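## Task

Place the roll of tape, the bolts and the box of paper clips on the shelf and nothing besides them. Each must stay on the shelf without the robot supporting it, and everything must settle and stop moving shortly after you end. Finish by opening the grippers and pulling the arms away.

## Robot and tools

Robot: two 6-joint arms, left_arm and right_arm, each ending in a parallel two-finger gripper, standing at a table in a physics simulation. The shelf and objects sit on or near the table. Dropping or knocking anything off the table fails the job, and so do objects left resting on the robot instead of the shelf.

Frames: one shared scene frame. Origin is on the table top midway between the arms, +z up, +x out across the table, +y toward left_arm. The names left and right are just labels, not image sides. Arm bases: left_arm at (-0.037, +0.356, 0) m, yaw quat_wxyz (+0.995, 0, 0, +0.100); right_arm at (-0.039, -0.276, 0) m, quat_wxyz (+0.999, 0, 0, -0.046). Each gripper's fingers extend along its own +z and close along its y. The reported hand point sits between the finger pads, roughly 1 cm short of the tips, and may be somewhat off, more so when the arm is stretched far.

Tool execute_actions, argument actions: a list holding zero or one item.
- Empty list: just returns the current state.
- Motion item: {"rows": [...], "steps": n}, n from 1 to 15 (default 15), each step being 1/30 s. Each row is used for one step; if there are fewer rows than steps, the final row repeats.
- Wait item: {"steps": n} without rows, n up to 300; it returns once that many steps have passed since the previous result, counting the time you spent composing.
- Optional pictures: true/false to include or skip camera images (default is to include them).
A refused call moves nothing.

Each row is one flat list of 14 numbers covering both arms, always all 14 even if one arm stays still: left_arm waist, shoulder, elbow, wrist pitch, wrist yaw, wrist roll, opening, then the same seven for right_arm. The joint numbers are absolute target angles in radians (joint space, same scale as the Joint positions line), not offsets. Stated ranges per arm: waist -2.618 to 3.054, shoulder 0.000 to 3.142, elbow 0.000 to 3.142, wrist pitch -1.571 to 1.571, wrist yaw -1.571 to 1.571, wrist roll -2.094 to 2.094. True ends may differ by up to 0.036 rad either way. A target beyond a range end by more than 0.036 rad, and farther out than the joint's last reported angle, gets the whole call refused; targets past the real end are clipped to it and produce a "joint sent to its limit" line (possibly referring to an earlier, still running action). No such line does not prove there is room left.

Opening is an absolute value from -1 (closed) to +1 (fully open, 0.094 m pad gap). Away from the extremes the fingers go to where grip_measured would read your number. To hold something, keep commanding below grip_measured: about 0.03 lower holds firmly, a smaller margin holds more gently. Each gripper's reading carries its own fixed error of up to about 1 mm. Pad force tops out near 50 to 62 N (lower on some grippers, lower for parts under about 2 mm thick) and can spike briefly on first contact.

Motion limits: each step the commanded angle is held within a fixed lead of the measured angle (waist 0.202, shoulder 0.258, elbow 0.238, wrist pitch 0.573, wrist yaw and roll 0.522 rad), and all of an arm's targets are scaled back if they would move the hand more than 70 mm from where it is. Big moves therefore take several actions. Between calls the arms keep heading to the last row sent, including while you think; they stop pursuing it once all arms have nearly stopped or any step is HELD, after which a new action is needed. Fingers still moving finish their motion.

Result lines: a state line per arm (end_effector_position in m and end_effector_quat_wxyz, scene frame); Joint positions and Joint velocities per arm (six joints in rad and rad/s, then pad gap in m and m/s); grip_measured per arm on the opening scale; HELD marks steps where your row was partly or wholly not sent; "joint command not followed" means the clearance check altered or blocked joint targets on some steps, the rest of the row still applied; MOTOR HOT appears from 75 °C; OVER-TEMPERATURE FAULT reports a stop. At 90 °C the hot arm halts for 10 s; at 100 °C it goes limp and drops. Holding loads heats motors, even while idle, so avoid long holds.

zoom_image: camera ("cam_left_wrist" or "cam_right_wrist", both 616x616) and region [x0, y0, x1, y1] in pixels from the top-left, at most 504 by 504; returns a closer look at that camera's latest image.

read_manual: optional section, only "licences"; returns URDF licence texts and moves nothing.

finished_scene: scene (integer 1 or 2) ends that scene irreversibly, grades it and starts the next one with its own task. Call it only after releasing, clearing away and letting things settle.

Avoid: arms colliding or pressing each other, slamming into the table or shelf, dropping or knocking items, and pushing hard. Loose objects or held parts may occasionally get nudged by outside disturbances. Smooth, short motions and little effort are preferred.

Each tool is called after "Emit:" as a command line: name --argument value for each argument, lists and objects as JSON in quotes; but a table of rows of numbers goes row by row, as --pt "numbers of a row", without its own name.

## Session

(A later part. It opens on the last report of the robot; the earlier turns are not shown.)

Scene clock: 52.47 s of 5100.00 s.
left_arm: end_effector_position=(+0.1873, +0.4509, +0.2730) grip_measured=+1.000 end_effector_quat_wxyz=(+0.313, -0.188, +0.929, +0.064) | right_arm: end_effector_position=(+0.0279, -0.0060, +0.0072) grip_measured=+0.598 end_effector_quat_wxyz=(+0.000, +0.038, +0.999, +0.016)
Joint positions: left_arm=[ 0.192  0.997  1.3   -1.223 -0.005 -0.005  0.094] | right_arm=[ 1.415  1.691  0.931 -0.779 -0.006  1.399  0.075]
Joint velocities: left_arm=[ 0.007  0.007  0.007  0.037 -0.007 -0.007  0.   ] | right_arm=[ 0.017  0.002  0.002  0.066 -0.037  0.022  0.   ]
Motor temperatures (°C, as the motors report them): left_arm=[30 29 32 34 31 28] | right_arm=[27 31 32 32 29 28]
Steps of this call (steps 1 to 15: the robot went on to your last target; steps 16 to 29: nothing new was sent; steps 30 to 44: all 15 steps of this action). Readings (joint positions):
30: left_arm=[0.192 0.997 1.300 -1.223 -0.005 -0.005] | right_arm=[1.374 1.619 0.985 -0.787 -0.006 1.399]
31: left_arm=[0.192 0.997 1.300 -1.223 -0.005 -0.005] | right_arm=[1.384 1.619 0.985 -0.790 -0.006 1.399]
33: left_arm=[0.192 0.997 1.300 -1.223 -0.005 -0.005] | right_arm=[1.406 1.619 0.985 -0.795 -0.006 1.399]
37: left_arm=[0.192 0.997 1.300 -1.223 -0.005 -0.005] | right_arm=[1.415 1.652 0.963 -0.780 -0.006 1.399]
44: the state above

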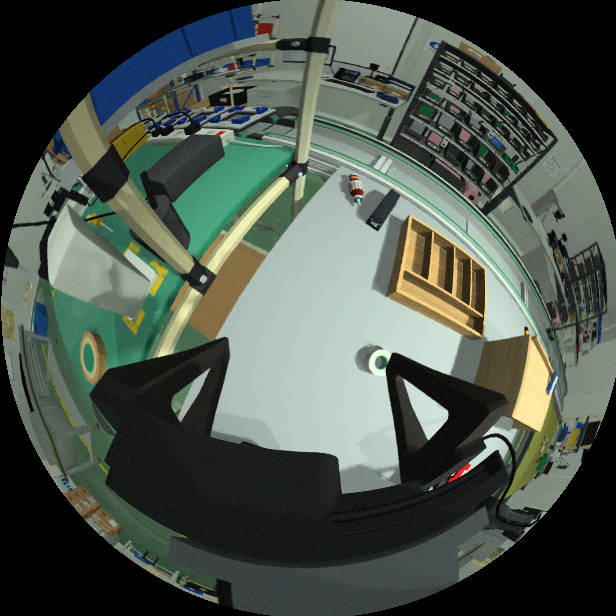

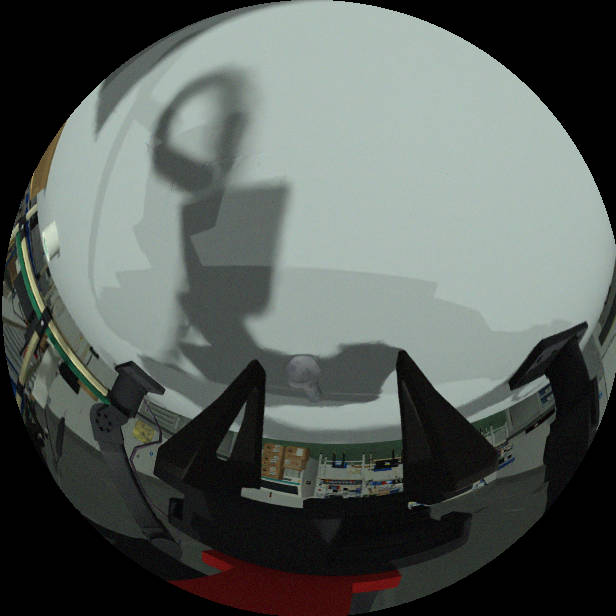

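Head at tip level. Close.

Emit:
execute_actions --actions '[{"rows":[[0.2,1.0,1.3,-1.2,0,0,1,1.42,1.69,0.92,-0.78,0,1.4,0.2],[0.2,1.0,1.3,-1.2,0,0,1,1.42,1.69,0.92,-0.78,0,1.4,0.2],[0.2,1.0,1.3,-1.2,0,0,1,1.42,1.69,0.92,-0.78,0,1.4,-0.2],[0.2,1.0,1.3,-1.2,0,0,1,1.42,1.69,0.92,-0.78,0,1.4,-0.2],[0.2,1.0,1.3,-1.2,0,0,1,1.42,1.69,0.92,-0.78,0,1.4,-0.95]],"steps":15}]'

Scene clock: 53.90 s of 5100.00 s.
left_arm: end_effector_position=(+0.1873, +0.4509, +0.2730) grip_measured=+1.000 end_effector_quat_wxyz=(+0.313, -0.188, +0.929, +0.064) | right_arm: end_effector_position=(+0.0280, -0.0057, +0.0072) grip_measured=-0.706 end_effector_quat_wxyz=(+0.001, +0.038, +0.999, +0.017)
Joint positions: left_arm=[ 0.192  0.997  1.3   -1.223 -0.005 -0.005  0.094] | right_arm=[ 1.415  1.691  0.931 -0.778 -0.006  1.399  0.014]
Joint velocities: left_arm=[ 0.007 -0.007  0.012 -0.022 -0.051 -0.022  0.   ] | right_arm=[-0.012 -0.017 -0.002  0.037 -0.051 -0.022 -0.001]
Motor temperatures (°C, as the motors report them): left_arm=[30 29 32 34 31 28] | right_arm=[27 31 32 32 29 28]
Steps of this call (steps 1 to 15: the robot went on to your last target; steps 16 to 28: nothing new was sent; steps 29 to 43: all 15 steps of this action). Readings (joint positions):
29: left_arm=[0.192 0.997 1.300 -1.223 -0.005 -0.005] | right_arm=[1.415 1.691 0.931 -0.779 -0.006 1.399]
30: left_arm=[0.192 0.997 1.300 -1.223 -0.005 -0.005] | right_arm=[1.415 1.691 0.931 -0.779 -0.006 1.399]
32: left_arm=[0.192 0.997 1.300 -1.223 -0.005 -0.005] | right_arm=[1.415 1.691 0.931 -0.779 -0.006 1.399]
36: left_arm=[0.192 0.997 1.300 -1.223 -0.005 -0.005] | right_arm=[1.415 1.691 0.931 -0.778 -0.006 1.399]
43: the state above

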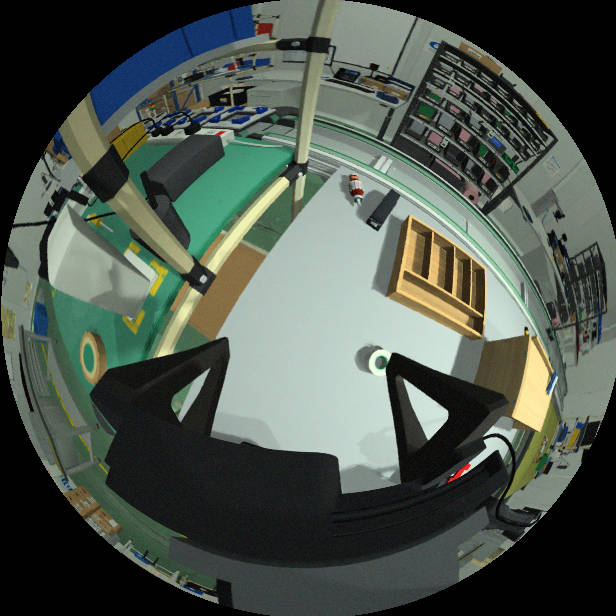

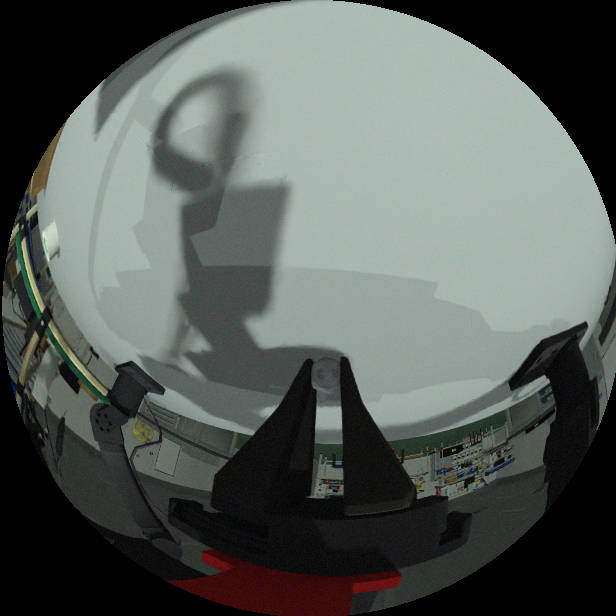

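Emit:
execute_actions --actions '[{"rows":[[0.2,1.0,1.3,-1.2,0,0,1,1.42,1.55,1.0,-0.85,0,1.4,-0.74],[0.2,1.0,1.3,-1.2,0,0,1,1.42,1.4,1.05,-0.95,0,1.4,-0.74],[0.2,1.0,1.3,-1.2,0,0,1,1.42,1.2,1.2,-1.2,0,1.4,-0.74],[0.2,1.0,1.3,-1.2,0,0,1,1.42,0.95,1.41,-1.5,0,1.4,-0.74]],"steps":15}]' --pictures false

Emit:
execute_actions --actions '[{"rows":[[0.2,1.0,1.3,-1.2,0,0,1,0.33,0.95,1.41,-1.5,0,1.4,-0.74]],"steps":15}]' --pictures false

Emit:
execute_actions --actions '[{"rows":[[0.2,1.0,1.3,-1.2,0,0,1,0.33,1.2,1.6,-1.4,0,1.4,-0.74],[0.2,1.0,1.3,-1.2,0,0,1,0.33,1.2,1.6,-1.4,0,1.4,-0.74],[0.2,1.0,1.3,-1.2,0,0,1,0.33,1.2,1.6,-1.4,0,1.4,-0.74],[0.2,1.0,1.3,-1.2,0,0,1,0.33,1.2,1.6,-1.4,0,1.4,-0.74],[0.2,1.0,1.3,-1.2,0,0,1,0.33,1.4,1.78,-1.35,0,1.4,-0.74],[0.2,1.0,1.3,-1.2,0,0,1,0.33,1.4,1.78,-1.35,0,1.4,-0.74],[0.2,1.0,1.3,-1.2,0,0,1,0.33,1.4,1.78,-1.35,0,1.4,-0.74],[0.2,1.0,1.3,-1.2,0,0,1,0.33,1.55,1.9,-1.3,0,1.4,-0.74],[0.2,1.0,1.3,-1.2,0,0,1,0.33,1.55,1.9,-1.3,0,1.4,-0.74],[0.2,1.0,1.3,-1.2,0,0,1,0.33,1.66,1.96,-1.25,0,1.4,-0.74]],"steps":15}]' --pictures false

Emit:
execute_actions --actions '[{"steps":20}]'

Scene clock: 57.37 s of 5100.00 s.
left_arm: end_effector_position=(+0.1873, +0.4509, +0.2730) grip_measured=+1.000 end_effector_quat_wxyz=(+0.313, -0.188, +0.929, +0.064) | right_arm: end_effector_position=(+0.0178, -0.0455, +0.2780) grip_measured=-0.706 end_effector_quat_wxyz=(+0.059, +0.036, +0.954, +0.292)
Joint positions: left_arm=[ 0.192  0.997  1.3   -1.223 -0.005 -0.005  0.094] | right_arm=[ 1.415  1.032  1.367 -1.301 -0.006  1.399  0.014]
Joint velocities: left_arm=[ 0.002  0.007 -0.007 -0.007 -0.007 -0.022  0.   ] | right_arm=[ 0.017 -1.433  0.608 -1.004  0.037 -0.007  0.   ]
Motor temperatures (°C, as the motors report them): left_arm=[30 29 32 34 31 28] | right_arm=[27 31 32 32 29 28]
Steps of this call (steps 1 to 15: the robot went on to your last target; steps 16 to 89: nothing new was sent; steps 90 to 104: all 15 steps of this action). Readings (joint positions):
90: left_arm=[0.192 0.997 1.300 -1.223 -0.005 -0.005] | right_arm=[1.415 1.677 0.933 -0.785 -0.006 1.399]
91: left_arm=[0.192 0.997 1.300 -1.223 -0.005 -0.005] | right_arm=[1.415 1.644 0.937 -0.806 -0.006 1.399]
93: left_arm=[0.192 0.997 1.300 -1.223 -0.005 -0.005] | right_arm=[1.415 1.559 0.991 -0.912 -0.006 1.399]
97: left_arm=[0.192 0.997 1.300 -1.223 -0.005 -0.005] | right_arm=[1.415 1.380 1.151 -1.102 -0.006 1.399]
104: the state above

Scene clock: 57.87 s of 5100.00 s.
left_arm: end_effector_position=(+0.1873, +0.4509, +0.2730) grip_measured=+1.000 end_effector_quat_wxyz=(+0.313, -0.188, +0.929, +0.064) | right_arm: end_effector_position=(+0.1452, -0.2244, +0.2861) grip_measured=-0.705 end_effector_quat_wxyz=(+0.186, +0.515, +0.811, +0.206)
Joint positions: left_arm=[ 0.192  0.997  1.3   -1.223 -0.005 -0.005  0.094] | right_arm=[ 0.361  0.95   1.413 -1.473 -0.001  1.4    0.014]
Joint velocities: left_arm=[ 0.002  0.017 -0.012  0.022  0.007  0.022  0.   ] | right_arm=[-0.637  0.007  0.007 -0.095  0.022  0.022 -0.   ]
Motor temperatures (°C, as the motors report them): left_arm=[30 29 32 34 31 28] | right_arm=[27 31 32 32 29 28]
Steps of this call (steps 1 to 15: all 15 steps of this action). Readings (joint positions):
1: left_arm=[0.192 0.997 1.300 -1.223 -0.005 -0.005] | right_arm=[1.374 0.987 1.387 -1.334 -0.025 1.398]
2: left_arm=[0.192 0.997 1.300 -1.223 -0.005 -0.005] | right_arm=[1.297 0.954 1.401 -1.362 -0.023 1.398]
4: left_arm=[0.192 0.997 1.300 -1.223 -0.005 -0.005] | right_arm=[1.140 0.921 1.413 -1.406 -0.014 1.399]
8: left_arm=[0.192 0.997 1.300 -1.223 -0.005 -0.005] | right_arm=[0.832 0.939 1.413 -1.455 -0.011 1.400]
15: the state above

Scene clock: 58.37 s of 5100.00 s.
left_arm: end_effector_position=(+0.1873, +0.4509, +0.2730) grip_measured=+1.000 end_effector_quat_wxyz=(+0.313, -0.188, +0.929, +0.064) | right_arm: end_effector_position=(+0.3553, -0.1758, +0.2829) grip_measured=-0.705 end_effector_quat_wxyz=(+0.183, +0.526, +0.806, +0.199)
Joint positions: left_arm=[ 0.192  0.997  1.3   -1.223 -0.005 -0.005  0.094] | right_arm=[ 0.34   1.694  1.925 -1.254 -0.001  1.403  0.014]
Joint velocities: left_arm=[-0.017 -0.012 -0.017  0.007 -0.007 -0.037  0.   ] | right_arm=[-0.012  0.276  0.007 -0.022 -0.037  0.066 -0.001]
Motor temperatures (°C, as the motors report them): left_arm=[30 29 32 34 31 28] | right_arm=[27 31 32 32 29 28]
Steps of this call (steps 1 to 15: all 15 steps of this action). Readings (joint positions):
1: left_arm=[0.192 0.997 1.300 -1.223 -0.005 -0.005] | right_arm=[0.348 0.983 1.447 -1.499 -0.001 1.401]
2: left_arm=[0.192 0.997 1.300 -1.223 -0.005 -0.005] | right_arm=[0.342 1.038 1.507 -1.510 -0.001 1.403]
4: left_arm=[0.192 0.997 1.300 -1.223 -0.005 -0.005] | right_arm=[0.340 1.141 1.576 -1.448 -0.001 1.403]
8: left_arm=[0.192 0.997 1.300 -1.223 -0.005 -0.005] | right_arm=[0.340 1.399 1.766 -1.394 -0.001 1.403]
15: the state above

Scene clock: 59.03 s of 5100.00 s.
left_arm: end_effector_position=(+0.1873, +0.4509, +0.2730) grip_measured=+1.000 end_effector_quat_wxyz=(+0.313, -0.188, +0.929, +0.064) | right_arm: end_effector_position=(+0.3519, -0.1767, +0.2917) grip_measured=-0.705 end_effector_quat_wxyz=(+0.191, +0.524, +0.804, +0.207)
Joint positions: left_arm=[ 0.192  0.997  1.3   -1.223 -0.005 -0.005  0.094] | right_arm=[ 0.34   1.671  1.925 -1.253 -0.001  1.403  0.014]
Joint velocities: left_arm=[-0.022  0.002 -0.002 -0.007  0.037  0.007  0.   ] | right_arm=[ 0.022 -0.007 -0.012  0.066 -0.007  0.022 -0.   ]
Motor temperatures (°C, as the motors report them): left_arm=[30 29 32 34 31 28] | right_arm=[27 31 32 32 29 28]
Steps of this call (steps 1 to 20: the robot went on to your last target). Readings (joint positions):
1: left_arm=[0.192 0.997 1.300 -1.223 -0.005 -0.005] | right_arm=[0.340 1.700 1.925 -1.254 -0.001 1.403]
2: left_arm=[0.192 0.997 1.300 -1.223 -0.005 -0.005] | right_arm=[0.340 1.700 1.925 -1.254 -0.001 1.403]
4: left_arm=[0.192 0.997 1.300 -1.223 -0.005 -0.005] | right_arm=[0.340 1.690 1.925 -1.253 -0.001 1.403]
8: left_arm=[0.192 0.997 1.300 -1.223 -0.005 -0.005] | right_arm=[0.340 1.673 1.925 -1.253 -0.001 1.403]
20: the state above

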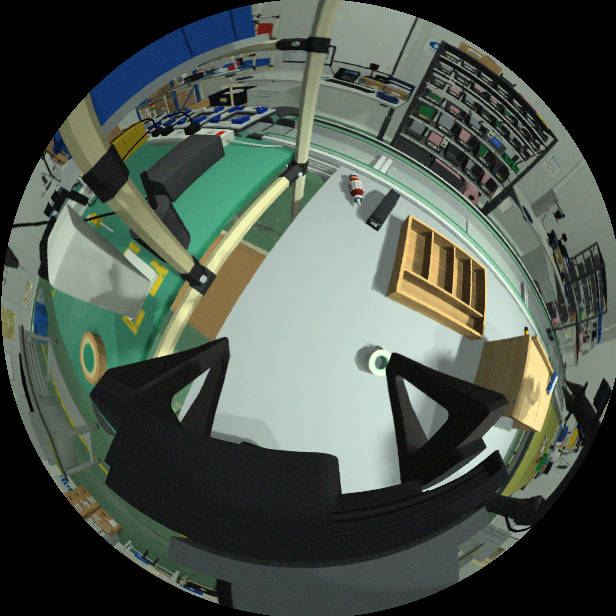

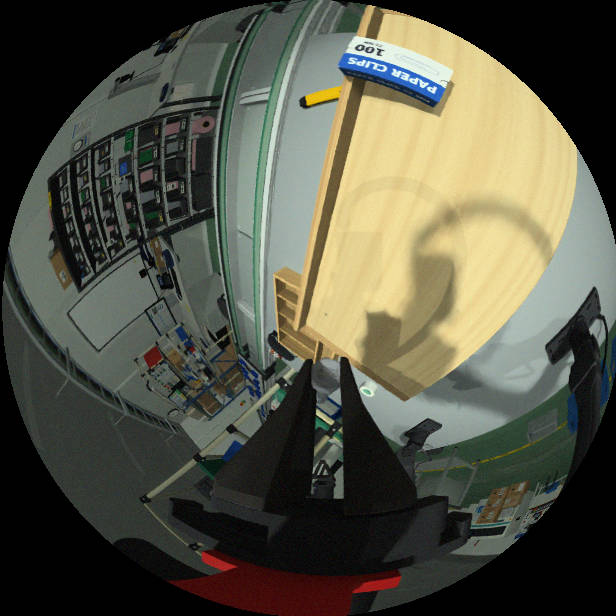

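Emit:
execute_actions --actions '[{"rows":[[0.2,1.0,1.3,-1.2,0,0,1,0.18,1.72,1.85,-1.05,0,1.4,-0.74]],"steps":15}]' --pictures false

Emit:
execute_actions --actions '[{"rows":[[0.2,1.0,1.3,-1.2,0,0,1,0.18,1.76,1.72,-0.93,0,1.4,-0.74]],"steps":15}]'

Scene clock: 60.77 s of 5100.00 s.
left_arm: end_effector_position=(+0.1873, +0.4509, +0.2730) grip_measured=+1.000 end_effector_quat_wxyz=(+0.313, -0.188, +0.929, +0.064) | right_arm: end_effector_position=(+0.4049, -0.2396, +0.2707) grip_measured=-0.705 end_effector_quat_wxyz=(+0.231, +0.583, +0.749, +0.213)
Joint positions: left_arm=[ 0.192  0.997  1.3   -1.223 -0.005 -0.005  0.094] | right_arm=[ 0.172  1.73   1.859 -1.062 -0.003  1.403  0.014]
Joint velocities: left_arm=[-0.002 -0.007 -0.002  0.007 -0.037  0.007  0.   ] | right_arm=[-0.007 -0.002  0.007  0.051  0.051 -0.022 -0.   ]
Motor temperatures (°C, as the motors report them): left_arm=[30 29 32 34 31 28] | right_arm=[27 31 32 32 29 28]
Steps of this call (steps 1 to 15: the robot went on to your last target; steps 16 to 37: nothing new was sent; steps 38 to 52: all 15 steps of this action). Readings (joint positions):
38: left_arm=[0.192 0.997 1.300 -1.223 -0.005 -0.005] | right_arm=[0.322 1.673 1.914 -1.230 -0.014 1.403]
39: left_arm=[0.192 0.997 1.300 -1.223 -0.005 -0.005] | right_arm=[0.290 1.675 1.903 -1.194 -0.022 1.403]
41: left_arm=[0.192 0.997 1.300 -1.223 -0.005 -0.005] | right_arm=[0.214 1.694 1.885 -1.136 -0.017 1.403]
45: left_arm=[0.192 0.997 1.300 -1.223 -0.005 -0.005] | right_arm=[0.166 1.727 1.862 -1.086 -0.003 1.403]
52: the state above

Scene clock: 61.27 s of 5100.00 s.
left_arm: end_effector_position=(+0.1873, +0.4509, +0.2730) grip_measured=+1.000 end_effector_quat_wxyz=(+0.313, -0.188, +0.929, +0.064) | right_arm: end_effector_position=(+0.4168, -0.2386, +0.2173) grip_measured=-0.705 end_effector_quat_wxyz=(+0.210, +0.589, +0.756, +0.194)
Joint positions: left_arm=[ 0.192  0.997  1.3   -1.223 -0.005 -0.005  0.094] | right_arm=[ 0.172  1.773  1.724 -0.941 -0.003  1.403  0.014]
Joint velocities: left_arm=[ 0.007  0.002  0.017 -0.022 -0.051  0.007  0.   ] | right_arm=[ 0.007 -0.012  0.002  0.022  0.007 -0.066  0.   ]
Motor temperatures (°C, as the motors report them): left_arm=[30 29 32 34 31 28] | right_arm=[27 32 32 32 29 28]
Steps of this call (steps 1 to 15: all 15 steps of this action). Readings (joint positions):
1: left_arm=[0.192 0.997 1.300 -1.223 -0.005 -0.005] | right_arm=[0.172 1.727 1.837 -1.035 -0.003 1.403]
2: left_arm=[0.192 0.997 1.300 -1.223 -0.005 -0.005] | right_arm=[0.172 1.724 1.810 -1.005 -0.003 1.403]
4: left_arm=[0.192 0.997 1.300 -1.223 -0.005 -0.005] | right_arm=[0.172 1.734 1.765 -0.976 -0.003 1.403]
8: left_arm=[0.192 0.997 1.300 -1.223 -0.005 -0.005] | right_arm=[0.172 1.770 1.727 -0.961 -0.003 1.403]
15: the state above

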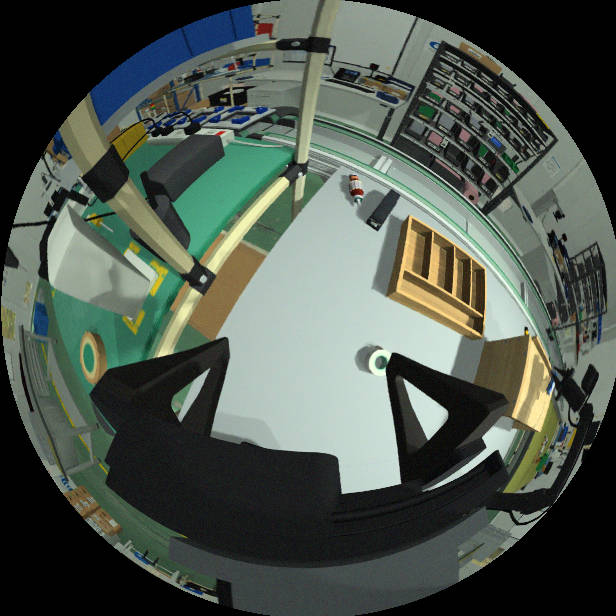

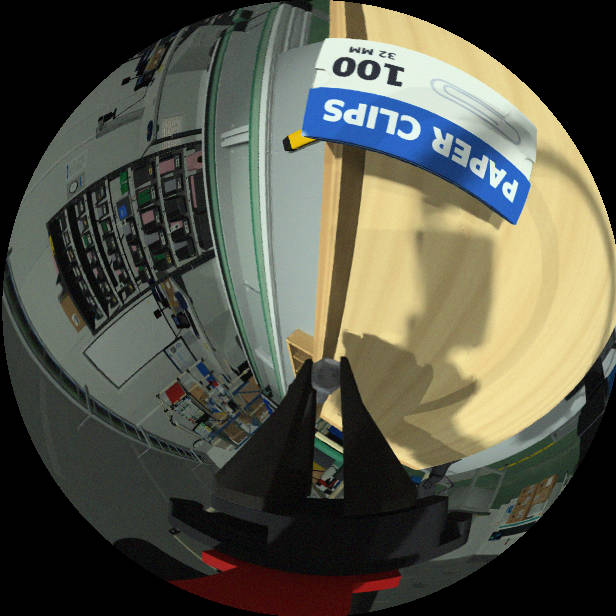

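Emit:
execute_actions --actions '[{"rows":[[0.2,1.0,1.3,-1.2,0,0,1,0.18,1.7,1.65,-0.9,0,1.4,-0.74],[0.2,1.0,1.3,-1.2,0,0,1,0.18,1.7,1.65,-0.9,0,1.4,-0.74],[0.2,1.0,1.3,-1.2,0,0,1,0.18,1.7,1.65,-0.9,0,1.4,-0.74],[0.2,1.0,1.3,-1.2,0,0,1,0.18,1.7,1.65,-0.9,0,1.4,-0.74],[0.2,1.0,1.3,-1.2,0,0,1,0.18,1.7,1.57,-0.87,0,1.4,-0.74]],"steps":15}]'

Scene clock: 63.07 s of 5100.00 s.
left_arm: end_effector_position=(+0.1873, +0.4509, +0.2730) grip_measured=+1.000 end_effector_quat_wxyz=(+0.313, -0.188, +0.929, +0.064) | right_arm: end_effector_position=(+0.3991, -0.2400, +0.2014) grip_measured=-0.705 end_effector_quat_wxyz=(+0.207, +0.590, +0.757, +0.191)
Joint positions: left_arm=[ 0.192  0.997  1.3   -1.223 -0.005 -0.005  0.094] | right_arm=[ 0.172  1.702  1.582 -0.88  -0.003  1.403  0.014]
Joint velocities: left_arm=[-0.017 -0.012 -0.002  0.007 -0.022  0.037  0.   ] | right_arm=[ 0.007 -0.017 -0.007  0.051 -0.051  0.022  0.001]
Motor temperatures (°C, as the motors report them): left_arm=[30 29 32 35 31 28] | right_arm=[27 32 32 32 29 28]
Steps of this call (steps 1 to 15: the robot went on to your last target; steps 16 to 39: nothing new was sent; steps 40 to 54: all 15 steps of this action). Readings (joint positions):
40: left_arm=[0.192 0.997 1.300 -1.223 -0.005 -0.005] | right_arm=[0.172 1.765 1.711 -0.922 -0.003 1.403]
41: left_arm=[0.192 0.997 1.300 -1.223 -0.005 -0.005] | right_arm=[0.172 1.751 1.692 -0.914 -0.003 1.403]
43: left_arm=[0.192 0.997 1.300 -1.223 -0.005 -0.005] | right_arm=[0.172 1.729 1.669 -0.915 -0.003 1.403]
47: left_arm=[0.192 0.997 1.300 -1.223 -0.005 -0.005] | right_arm=[0.172 1.702 1.606 -0.887 -0.003 1.403]
54: the state above

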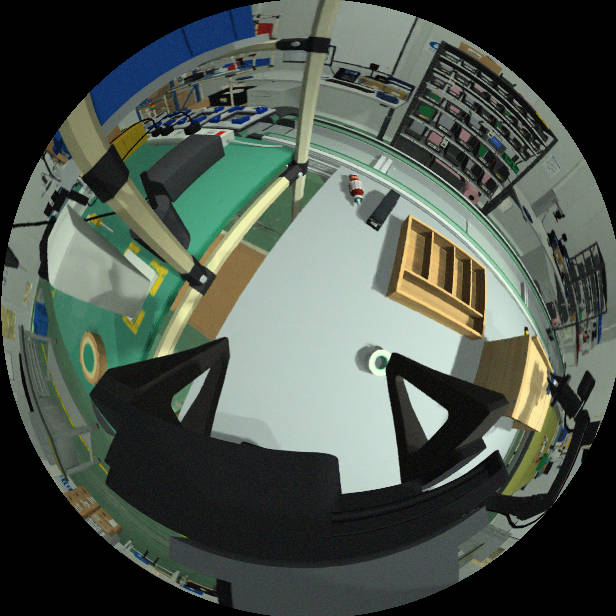

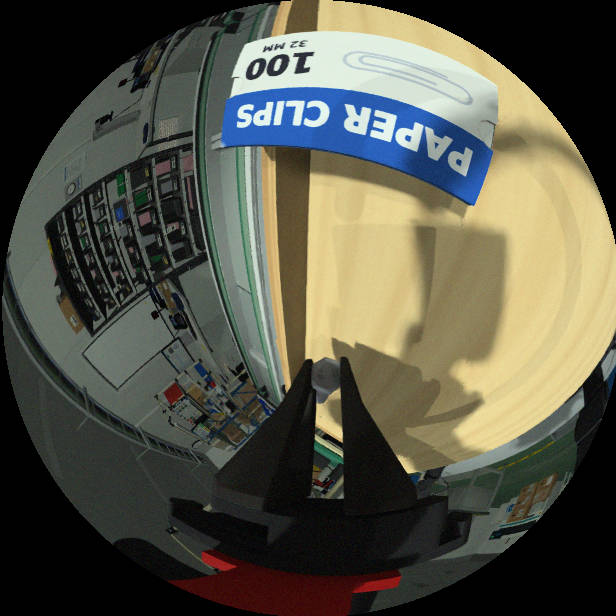

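Emit:
execute_actions --actions '[{"rows":[[0.2,1.0,1.3,-1.2,0,0,1,0.18,1.7,1.535,-0.85,0,1.4,-0.74],[0.2,1.0,1.3,-1.2,0,0,1,0.18,1.7,1.535,-0.85,0,1.4,-0.74],[0.2,1.0,1.3,-1.2,0,0,1,0.18,1.7,1.535,-0.85,0,1.4,-0.74],[0.2,1.0,1.3,-1.2,0,0,1,0.18,1.7,1.535,-0.85,0,1.4,-0.74],[0.2,1.0,1.3,-1.2,0,0,1,0.18,1.7,1.535,-0.85,0,1.4,-0.74],[0.2,1.0,1.3,-1.2,0,0,1,0.18,1.7,1.535,-0.85,0,1.4,-0.74],[0.2,1.0,1.3,-1.2,0,0,1,0.18,1.7,1.535,-0.85,0,1.4,-0.74],[0.2,1.0,1.3,-1.2,0,0,1,0.18,1.7,1.535,-0.85,0,1.4,-0.35]],"steps":15}]' --pictures false

Emit:
execute_actions --actions '[{"rows":[[0.2,1.0,1.3,-1.2,0,0,1,0.18,1.62,1.7,-1.0,0,1.4,-0.35]],"steps":12}]'

Scene clock: 66.13 s of 5100.00 s.
left_arm: end_effector_position=(+0.1873, +0.4509, +0.2731) grip_measured=+1.000 end_effector_quat_wxyz=(+0.314, -0.188, +0.929, +0.064) | right_arm: end_effector_position=(+0.3993, -0.2400, +0.1931) grip_measured=-0.352 end_effector_quat_wxyz=(+0.206, +0.590, +0.757, +0.190)
Joint positions: left_arm=[ 0.192  0.997  1.3   -1.223 -0.005 -0.005  0.094] | right_arm=[ 0.172  1.702  1.551 -0.852 -0.003  1.403  0.03 ]
Joint velocities: left_arm=[ 0.007 -0.017  0.012  0.007 -0.037 -0.066  0.   ] | right_arm=[-0.002  0.002  0.002  0.095  0.022 -0.007 -0.   ]
Motor temperatures (°C, as the motors report them): left_arm=[30 29 32 35 31 28] | right_arm=[27 32 32 32 29 28]
Steps of this call (steps 1 to 15: the robot went on to your last target; steps 16 to 77: nothing new was sent; steps 78 to 92: all 15 steps of this action). Readings (joint positions):
78: left_arm=[0.192 0.997 1.300 -1.223 -0.005 -0.005] | right_arm=[0.172 1.702 1.578 -0.869 -0.003 1.403]
79: left_arm=[0.192 0.997 1.300 -1.223 -0.005 -0.005] | right_arm=[0.172 1.702 1.573 -0.864 -0.003 1.403]
81: left_arm=[0.192 0.997 1.300 -1.223 -0.005 -0.005] | right_arm=[0.172 1.702 1.559 -0.859 -0.003 1.403]
85: left_arm=[0.192 0.997 1.300 -1.223 -0.005 -0.005] | right_arm=[0.172 1.702 1.551 -0.859 -0.003 1.403]
92: the state above

Scene clock: 66.53 s of 5100.00 s.
left_arm: end_effector_position=(+0.1873, +0.4509, +0.2731) grip_measured=+1.000 end_effector_quat_wxyz=(+0.314, -0.188, +0.929, +0.064) | right_arm: end_effector_position=(+0.3877, -0.2409, +0.2713) grip_measured=-0.352 end_effector_quat_wxyz=(+0.250, +0.578, +0.742, +0.230)
Joint positions: left_arm=[ 0.192  0.997  1.3   -1.223 -0.005 -0.005  0.094] | right_arm=[ 0.172  1.609  1.692 -0.961 -0.003  1.403  0.03 ]
Joint velocities: left_arm=[ 0.007  0.002 -0.002  0.022 -0.037 -0.007  0.   ] | right_arm=[-0.007  0.076 -0.002 -0.125 -0.007  0.007  0.001]
Motor temperatures (°C, as the motors report them): left_arm=[30 29 32 35 31 28] | right_arm=[27 32 32 32 29 28]
Steps of this call (steps 1 to 12: all 12 steps of this action). Readings (joint positions):
1: left_arm=[0.192 0.997 1.300 -1.223 -0.005 -0.005] | right_arm=[0.172 1.700 1.570 -0.879 -0.003 1.403]
2: left_arm=[0.192 0.997 1.300 -1.223 -0.005 -0.005] | right_arm=[0.172 1.697 1.594 -0.911 -0.003 1.403]
4: left_arm=[0.192 0.997 1.300 -1.223 -0.005 -0.005] | right_arm=[0.172 1.671 1.640 -0.940 -0.003 1.403]
8: left_arm=[0.192 0.997 1.300 -1.223 -0.005 -0.005] | right_arm=[0.172 1.613 1.688 -0.949 -0.003 1.403]
12: the state above

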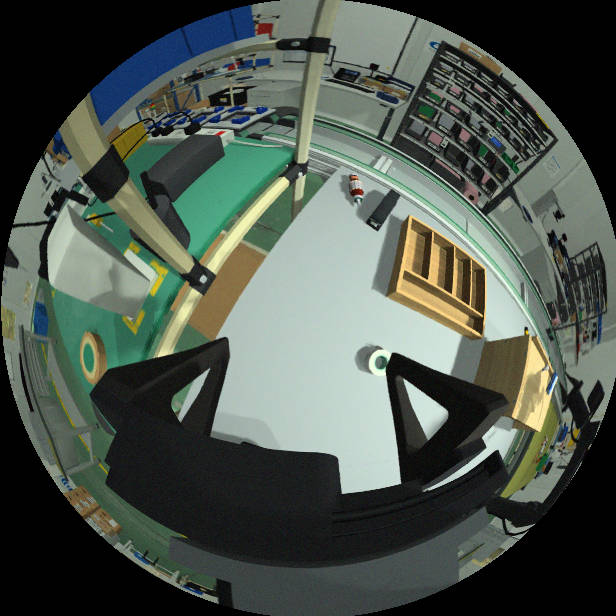

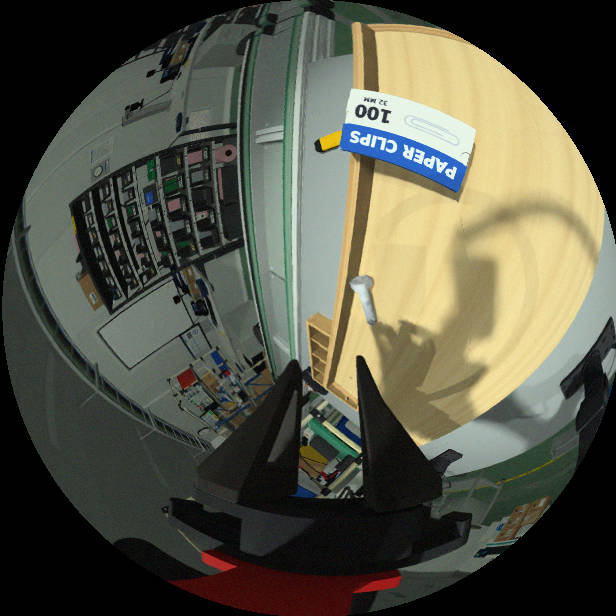

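Emit:
execute_actions --actions '[{"rows":[[0.2,1.0,1.3,-1.2,0,0,1,0.18,1.4,1.65,-1.1,0,1.0,1],[0.2,1.0,1.3,-1.2,0,0,1,0.18,1.2,1.5,-1.2,0,0.6,1],[0.2,1.0,1.3,-1.2,0,0,1,0.1,0.9,1.3,-1.3,0,0,1]],"steps":15}]' --pictures false

Emit:
execute_actions --actions '[{"rows":[[0.2,1.0,1.3,-1.2,0,0,1,-1.1,0.9,1.2,-1.3,0,0,1]],"steps":15}]' --pictures false

Emit:
execute_actions --actions '[{"steps":15}]'

Scene clock: 67.83 s of 5100.00 s.
left_arm: end_effector_position=(+0.1873, +0.4509, +0.2731) grip_measured=+1.000 end_effector_quat_wxyz=(+0.314, -0.188, +0.929, +0.064) | right_arm: end_effector_position=(+0.1731, -0.2707, +0.2986) grip_measured=+1.000 end_effector_quat_wxyz=(+0.363, +0.107, +0.924, +0.051)
Joint positions: left_arm=[ 0.192  0.997  1.3   -1.223 -0.005 -0.005  0.094] | right_arm=[ 0.109  0.862  1.315 -1.273 -0.006  0.249  0.094]
Joint velocities: left_arm=[-0.012 -0.012 -0.007 -0.051  0.066  0.022  0.   ] | right_arm=[ 0.012 -0.002 -0.012 -0.139 -0.007 -1.575  0.   ]
Motor temperatures (°C, as the motors report them): left_arm=[30 29 32 35 31 28] | right_arm=[27 32 32 32 29 28]
Steps of this call (steps 1 to 24: the robot went on to your last target; steps 25 to 39: all 15 steps of this action). Readings (joint positions):
25: left_arm=[0.192 0.997 1.300 -1.223 -0.005 -0.005] | right_arm=[0.172 1.594 1.680 -0.982 -0.003 1.345]
26: left_arm=[0.192 0.997 1.300 -1.223 -0.005 -0.005] | right_arm=[0.172 1.557 1.642 -0.989 -0.003 1.272]
28: left_arm=[0.192 0.997 1.300 -1.223 -0.005 -0.005] | right_arm=[0.159 1.449 1.547 -1.041 -0.006 1.150]
32: left_arm=[0.192 0.997 1.300 -1.223 -0.005 -0.005] | right_arm=[0.117 1.196 1.365 -1.157 -0.006 0.859]
39: the state above

Scene clock: 68.33 s of 5100.00 s.
left_arm: end_effector_position=(+0.1873, +0.4509, +0.2731) grip_measured=+1.000 end_effector_quat_wxyz=(+0.314, -0.188, +0.929, +0.064) | right_arm: end_effector_position=(+0.0604, -0.4631, +0.2476) grip_measured=+1.000 end_effector_quat_wxyz=(+0.246, +0.504, +0.815, -0.145)
Joint positions: left_arm=[ 0.192  0.997  1.3   -1.223 -0.005 -0.005  0.094] | right_arm=[-0.998  0.912  1.205 -1.284 -0.003  0.018  0.094]
Joint velocities: left_arm=[ 0.007 -0.002 -0.007  0.051  0.007 -0.022  0.   ] | right_arm=[-1.888 -0.002  0.012 -0.037  0.11  -0.066  0.   ]
Motor temperatures (°C, as the motors report them): left_arm=[30 29 32 35 31 28] | right_arm=[27 32 32 32 29 28]
Steps of this call (steps 1 to 15: all 15 steps of this action). Readings (joint positions):
1: left_arm=[0.192 0.997 1.300 -1.223 -0.005 -0.005] | right_arm=[0.067 0.862 1.302 -1.269 -0.022 0.197]
2: left_arm=[0.192 0.997 1.300 -1.223 -0.005 -0.005] | right_arm=[-0.009 0.865 1.278 -1.265 -0.022 0.158]
4: left_arm=[0.192 0.997 1.300 -1.223 -0.005 -0.005] | right_arm=[-0.162 0.883 1.234 -1.273 -0.017 0.104]
8: left_arm=[0.192 0.997 1.300 -1.223 -0.005 -0.005] | right_arm=[-0.467 0.912 1.205 -1.284 -0.011 0.048]
15: the state above

Scene clock: 68.83 s of 5100.00 s.
left_arm: end_effector_position=(+0.1873, +0.4509, +0.2731) grip_measured=+1.000 end_effector_quat_wxyz=(+0.314, -0.188, +0.929, +0.064) | right_arm: end_effector_position=(+0.0410, -0.4712, +0.2470) grip_measured=+1.000 end_effector_quat_wxyz=(+0.235, +0.539, +0.793, -0.159)
Joint positions: left_arm=[ 0.192  0.997  1.3   -1.223 -0.005 -0.005  0.094] | right_arm=[-1.091  0.912  1.205 -1.289  0.005  0.01   0.094]
Joint velocities: left_arm=[-0.012 -0.002  0.007  0.007 -0.007 -0.051  0.   ] | right_arm=[-0.002 -0.002  0.007  0.007 -0.007  0.007  0.   ]
Motor temperatures (°C, as the motors report them): left_arm=[30 29 32 35 31 28] | right_arm=[27 32 32 32 29 28]
Steps of this call (steps 1 to 15: the robot went on to your last target). Readings (joint positions):
1: left_arm=[0.192 0.997 1.300 -1.223 -0.005 -0.005] | right_arm=[-1.049 0.912 1.205 -1.284 0.002 0.018]
2: left_arm=[0.192 0.997 1.300 -1.223 -0.005 -0.005] | right_arm=[-1.075 0.912 1.205 -1.284 0.005 0.018]
4: left_arm=[0.192 0.997 1.300 -1.223 -0.005 -0.005] | right_arm=[-1.090 0.912 1.205 -1.286 0.005 0.015]
8: left_arm=[0.192 0.997 1.300 -1.223 -0.005 -0.005] | right_arm=[-1.091 0.912 1.205 -1.288 0.005 0.012]
15: the state above

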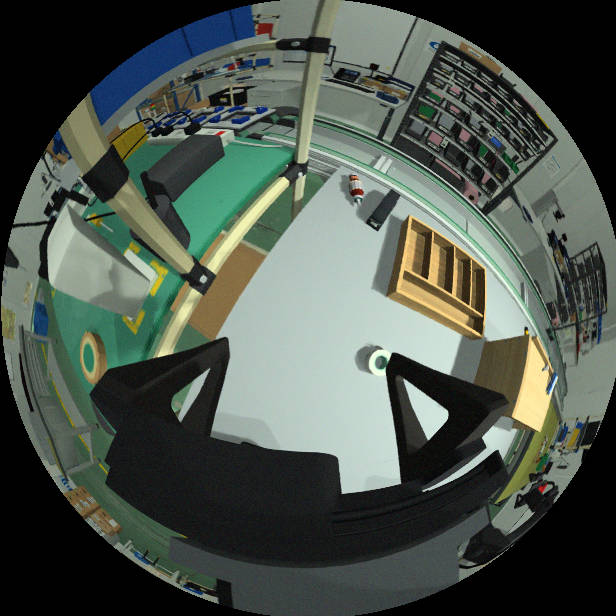

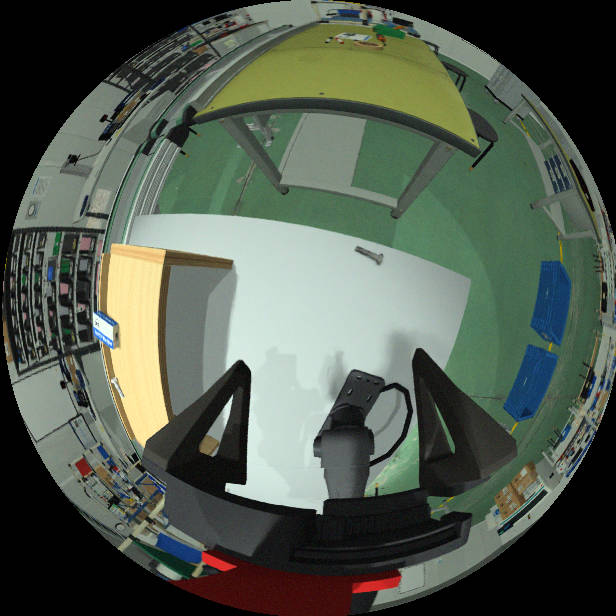

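Emit:
execute_actions --actions '[{"rows":[[0.2,1.0,1.3,-1.2,0,0,1,-1.25,1.25,1.2,-1.2,0,-0.7,0.6],[0.2,1.0,1.3,-1.2,0,0,1,-1.25,1.25,1.2,-1.2,0,-0.7,0.6],[0.2,1.0,1.3,-1.2,0,0,1,-1.25,1.25,1.2,-1.2,0,-0.7,0.6],[0.2,1.0,1.3,-1.2,0,0,1,-1.25,1.25,1.2,-1.2,0,-0.7,0.6],[0.2,1.0,1.3,-1.2,0,0,1,-1.25,1.61,1.09,-0.96,0,-1.38,0.6]],"steps":15}]' --pictures false

Emit:
execute_actions --actions '[{"steps":25}]'

Scene clock: 71.40 s of 5100.00 s.
left_arm: end_effector_position=(+0.1873, +0.4509, +0.2731) grip_measured=+1.000 end_effector_quat_wxyz=(+0.314, -0.188, +0.929, +0.064) | right_arm: end_effector_position=(+0.0288, -0.5495, +0.0514) grip_measured=+0.602 end_effector_quat_wxyz=(+0.002, +0.073, +0.997, -0.004)
Joint positions: left_arm=[ 0.192  0.997  1.3   -1.223 -0.005 -0.005  0.094] | right_arm=[-1.24   1.65   1.079 -0.991 -0.001 -1.188  0.075]
Joint velocities: left_arm=[-0.007 -0.007  0.002  0.037 -0.007  0.007  0.   ] | right_arm=[-0.002 -0.168 -0.002  0.037 -0.037 -1.253 -0.001]
Motor temperatures (°C, as the motors report them): left_arm=[30 29 32 35 31 28] | right_arm=[27 32 32 32 29 28]
Steps of this call (steps 1 to 15: the robot went on to your last target; steps 16 to 62: nothing new was sent; steps 63 to 77: all 15 steps of this action). Readings (joint positions):
63: left_arm=[0.192 0.997 1.300 -1.223 -0.005 -0.005] | right_arm=[-1.120 0.937 1.209 -1.291 -0.005 -0.069]
64: left_arm=[0.192 0.997 1.300 -1.223 -0.005 -0.005] | right_arm=[-1.166 0.985 1.217 -1.282 -0.006 -0.160]
66: left_arm=[0.192 0.997 1.300 -1.223 -0.005 -0.005] | right_arm=[-1.221 1.126 1.219 -1.244 -0.003 -0.337]
70: left_arm=[0.192 0.997 1.300 -1.223 -0.005 -0.005] | right_arm=[-1.237 1.407 1.162 -1.096 -0.001 -0.624]
77: the state above

Scene clock: 72.23 s of 5100.00 s.
left_arm: end_effector_position=(+0.1873, +0.4509, +0.2731) grip_measured=+1.000 end_effector_quat_wxyz=(+0.314, -0.188, +0.929, +0.064) | right_arm: end_effector_position=(+0.0308, -0.5575, +0.0592) grip_measured=+0.602 end_effector_quat_wxyz=(+0.007, -0.019, +0.999, -0.031)
Joint positions: left_arm=[ 0.192  0.997  1.3   -1.223 -0.005 -0.005  0.094] | right_arm=[-1.24   1.622  1.079 -0.965 -0.001 -1.372  0.075]
Joint velocities: left_arm=[ 0.002  0.002 -0.022  0.037 -0.037  0.022  0.   ] | right_arm=[-0.017  0.002 -0.017 -0.007 -0.007  0.022 -0.   ]
Motor temperatures (°C, as the motors report them): left_arm=[30 29 32 35 31 28] | right_arm=[27 32 32 32 29 28]
Steps of this call (steps 1 to 25: the robot went on to your last target). Readings (joint positions):
1: left_arm=[0.192 0.997 1.300 -1.223 -0.005 -0.005] | right_arm=[-1.240 1.644 1.079 -0.986 -0.001 -1.225]
2: left_arm=[0.192 0.997 1.300 -1.223 -0.005 -0.005] | right_arm=[-1.240 1.636 1.079 -0.981 -0.001 -1.255]
4: left_arm=[0.192 0.997 1.300 -1.223 -0.005 -0.005] | right_arm=[-1.240 1.625 1.079 -0.975 -0.001 -1.297]
8: left_arm=[0.192 0.997 1.300 -1.223 -0.005 -0.005] | right_arm=[-1.240 1.622 1.079 -0.969 -0.001 -1.342]
25: the state above

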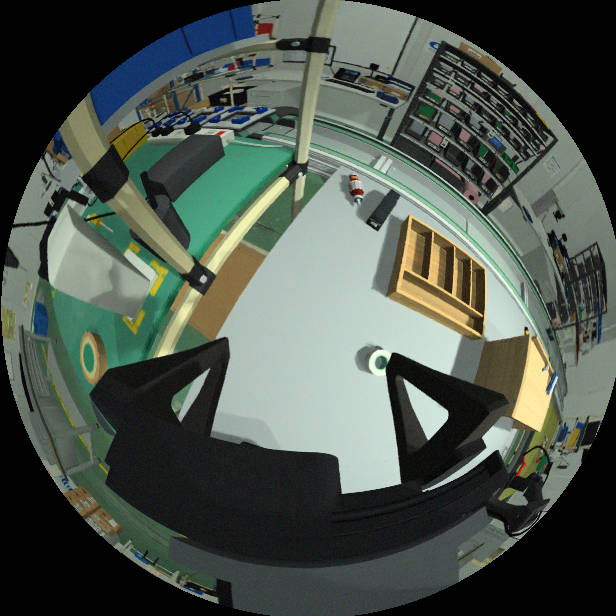

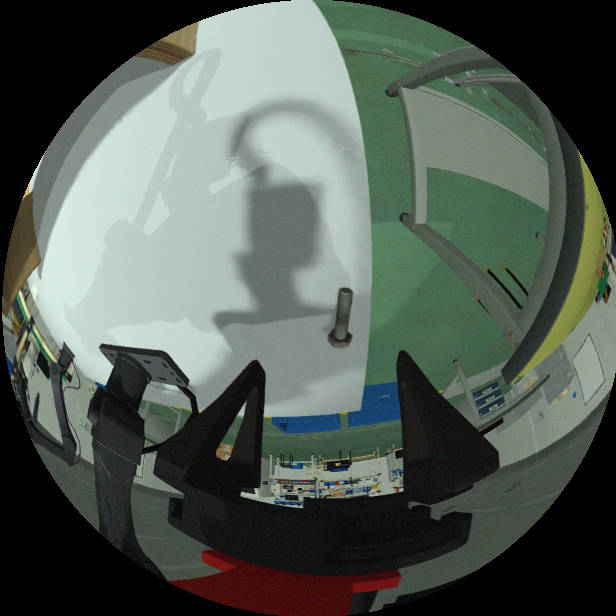

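Emit:
execute_actions --actions '[{"rows":[[0.2,1.0,1.3,-1.2,0,0,1,-1.18,1.69,1.02,-0.85,0,-1.38,0.4]],"steps":15}]'

Scene clock: 73.90 s of 5100.00 s.
left_arm: end_effector_position=(+0.1873, +0.4509, +0.2731) grip_measured=+1.000 end_effector_quat_wxyz=(+0.314, -0.188, +0.929, +0.064) | right_arm: end_effector_position=(+0.0475, -0.5589, +0.0303) grip_measured=+0.402 end_effector_quat_wxyz=(+0.005, -0.048, +0.998, -0.027)
Joint positions: left_arm=[ 0.192  0.997  1.3   -1.223 -0.005 -0.005  0.094] | right_arm=[-1.183  1.691  1.033 -0.859  0.004 -1.373  0.066]
Joint velocities: left_arm=[ 0.007  0.012  0.002 -0.007  0.022 -0.007  0.   ] | right_arm=[-0.002 -0.002 -0.002 -0.037 -0.022  0.081  0.001]
Motor temperatures (°C, as the motors report them): left_arm=[30 29 32 35 31 28] | right_arm=[27 32 32 32 29 28]
Steps of this call (steps 1 to 15: the robot went on to your last target; steps 16 to 35: nothing new was sent; steps 36 to 50: all 15 steps of this action). Readings (joint positions):
36: left_arm=[0.192 0.997 1.300 -1.223 -0.005 -0.005] | right_arm=[-1.234 1.626 1.074 -0.951 0.003 -1.373]
37: left_arm=[0.192 0.997 1.300 -1.223 -0.005 -0.005] | right_arm=[-1.221 1.637 1.068 -0.929 0.004 -1.373]
39: left_arm=[0.192 0.997 1.300 -1.223 -0.005 -0.005] | right_arm=[-1.195 1.666 1.054 -0.896 0.004 -1.373]
43: left_arm=[0.192 0.997 1.300 -1.223 -0.005 -0.005] | right_arm=[-1.183 1.691 1.033 -0.875 0.004 -1.373]
50: the state above

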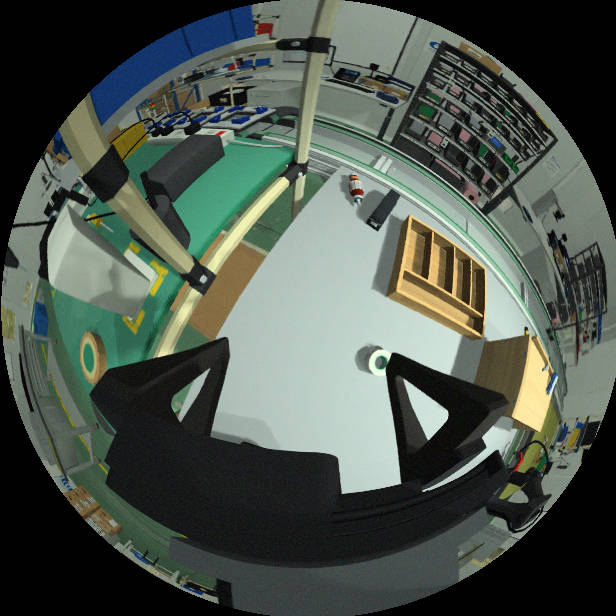

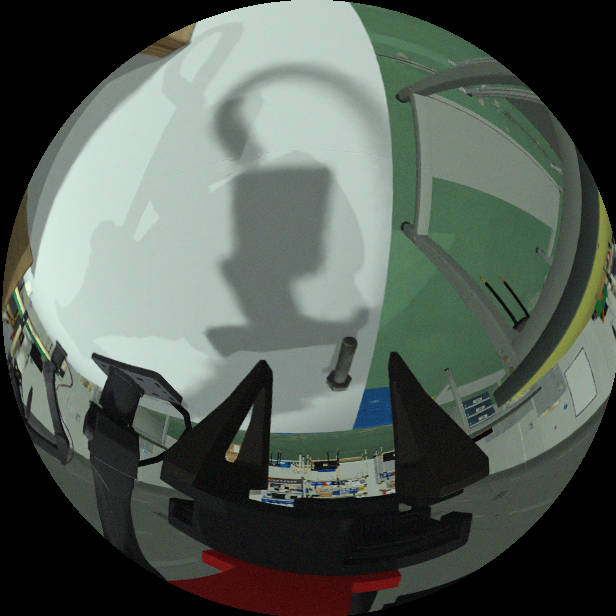

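Emit:
execute_actions --actions '[{"rows":[[0.2,1.0,1.3,-1.2,0,0,1,-1.18,1.75,0.99,-0.79,0,-1.45,0.4]],"steps":15}]'

Scene clock: 74.93 s of 5100.00 s.
left_arm: end_effector_position=(+0.1873, +0.4509, +0.2731) grip_measured=+1.000 end_effector_quat_wxyz=(+0.314, -0.188, +0.929, +0.064) | right_arm: end_effector_position=(+0.0474, -0.5589, +0.0091) grip_measured=+0.402 end_effector_quat_wxyz=(+0.001, -0.081, +0.997, -0.016)
Joint positions: left_arm=[ 0.192  0.997  1.3   -1.223 -0.005 -0.005  0.094] | right_arm=[-1.183  1.747  1.006 -0.797  0.004 -1.439  0.066]
Joint velocities: left_arm=[ 0.002 -0.007  0.007 -0.022  0.007  0.007  0.   ] | right_arm=[-0.012 -0.007 -0.017 -0.022  0.007 -0.066 -0.001]
Motor temperatures (°C, as the motors report them): left_arm=[30 29 32 35 31 28] | right_arm=[27 32 32 32 29 28]
Steps of this call (steps 1 to 15: the robot went on to your last target; step 16: nothing new was sent; steps 17 to 31: all 15 steps of this action). Readings (joint positions):
17: left_arm=[0.192 0.997 1.300 -1.223 -0.005 -0.005] | right_arm=[-1.183 1.695 1.031 -0.847 0.004 -1.384]
18: left_arm=[0.192 0.997 1.300 -1.223 -0.005 -0.005] | right_arm=[-1.183 1.705 1.029 -0.835 0.004 -1.396]
20: left_arm=[0.192 0.997 1.300 -1.223 -0.005 -0.005] | right_arm=[-1.183 1.728 1.021 -0.815 0.004 -1.413]
24: left_arm=[0.192 0.997 1.300 -1.223 -0.005 -0.005] | right_arm=[-1.183 1.747 1.006 -0.806 0.004 -1.430]
31: the state above

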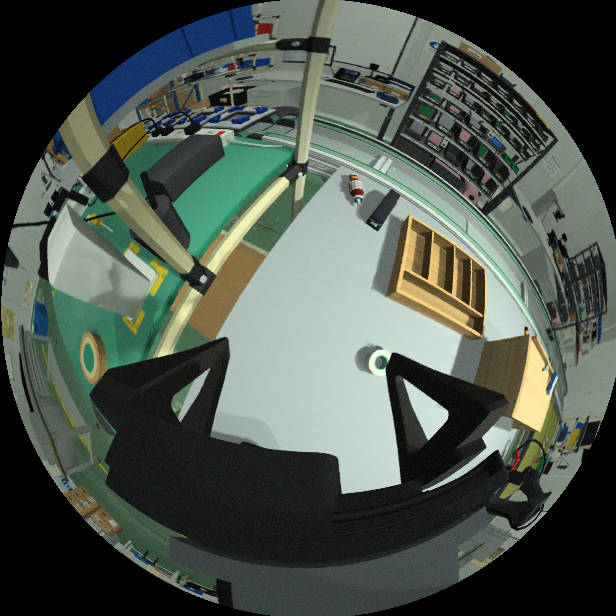

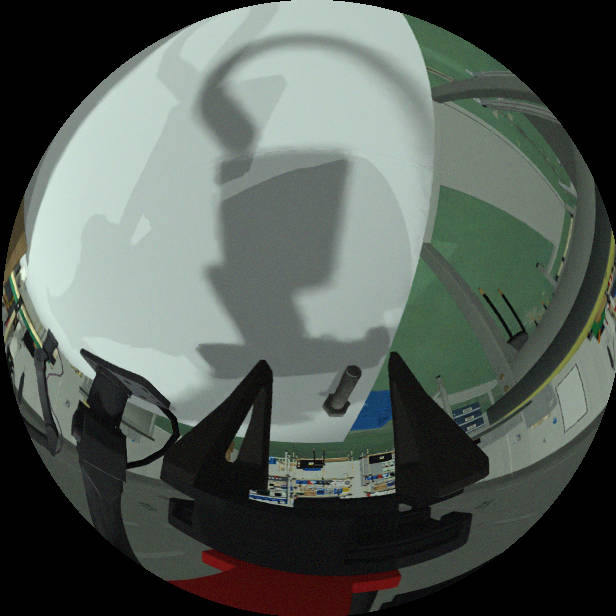

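Emit:
execute_actions --actions '[{"rows":[[0.2,1.0,1.3,-1.2,0,0,1,-1.18,1.75,0.99,-0.79,0,-1.45,0.0],[0.2,1.0,1.3,-1.2,0,0,1,-1.18,1.75,0.99,-0.79,0,-1.45,0.0],[0.2,1.0,1.3,-1.2,0,0,1,-1.18,1.75,0.99,-0.79,0,-1.45,-0.4],[0.2,1.0,1.3,-1.2,0,0,1,-1.18,1.75,0.99,-0.79,0,-1.45,-0.4],[0.2,1.0,1.3,-1.2,0,0,1,-1.18,1.75,0.99,-0.79,0,-1.45,-0.95]],"steps":15}]'

Scene clock: 76.23 s of 5100.00 s.
left_arm: end_effector_position=(+0.1873, +0.4509, +0.2731) grip_measured=+1.000 end_effector_quat_wxyz=(+0.314, -0.188, +0.929, +0.064) | right_arm: end_effector_position=(+0.0477, -0.5596, +0.0091) grip_measured=-0.948 end_effector_quat_wxyz=(+0.002, -0.083, +0.996, -0.018)
Joint positions: left_arm=[ 0.192  0.997  1.3   -1.223 -0.005 -0.005  0.094] | right_arm=[-1.183  1.747  1.006 -0.794  0.004 -1.442  0.002]
Joint velocities: left_arm=[-0.007  0.002 -0.002  0.022 -0.007  0.007  0.   ] | right_arm=[-0.002  0.017  0.002 -0.066 -0.037 -0.066 -0.   ]
Motor temperatures (°C, as the motors report them): left_arm=[30 29 32 35 31 28] | right_arm=[27 32 32 32 29 28]
Steps of this call (steps 1 to 15: the robot went on to your last target; steps 16 to 24: nothing new was sent; steps 25 to 39: all 15 steps of this action). Readings (joint positions):
25: left_arm=[0.192 0.997 1.300 -1.223 -0.005 -0.005] | right_arm=[-1.183 1.747 1.006 -0.795 0.004 -1.442]
26: left_arm=[0.192 0.997 1.300 -1.223 -0.005 -0.005] | right_arm=[-1.183 1.747 1.006 -0.795 0.004 -1.442]
28: left_arm=[0.192 0.997 1.300 -1.223 -0.005 -0.005] | right_arm=[-1.183 1.747 1.006 -0.794 0.004 -1.442]
32: left_arm=[0.192 0.997 1.300 -1.223 -0.005 -0.005] | right_arm=[-1.183 1.747 1.006 -0.794 0.004 -1.442]
39: the state above

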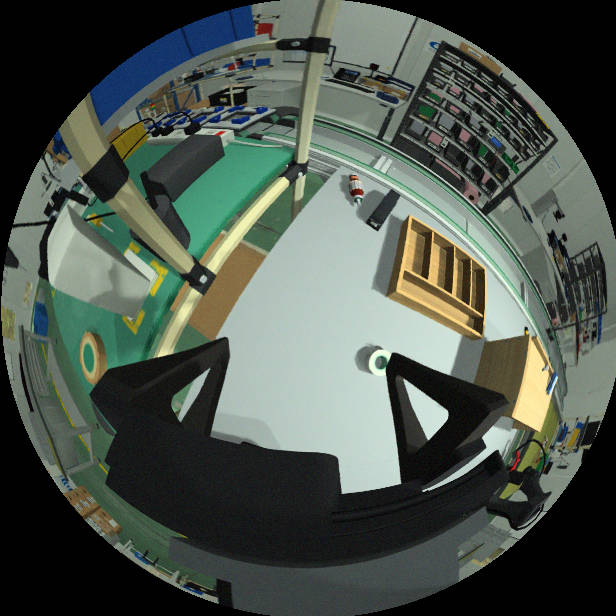

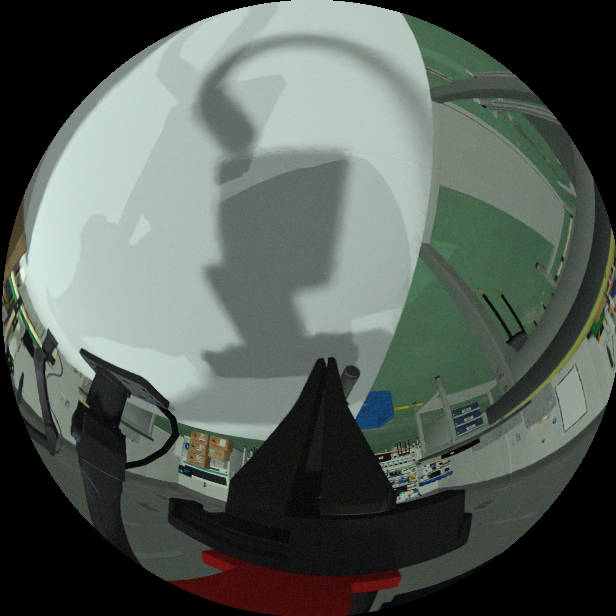

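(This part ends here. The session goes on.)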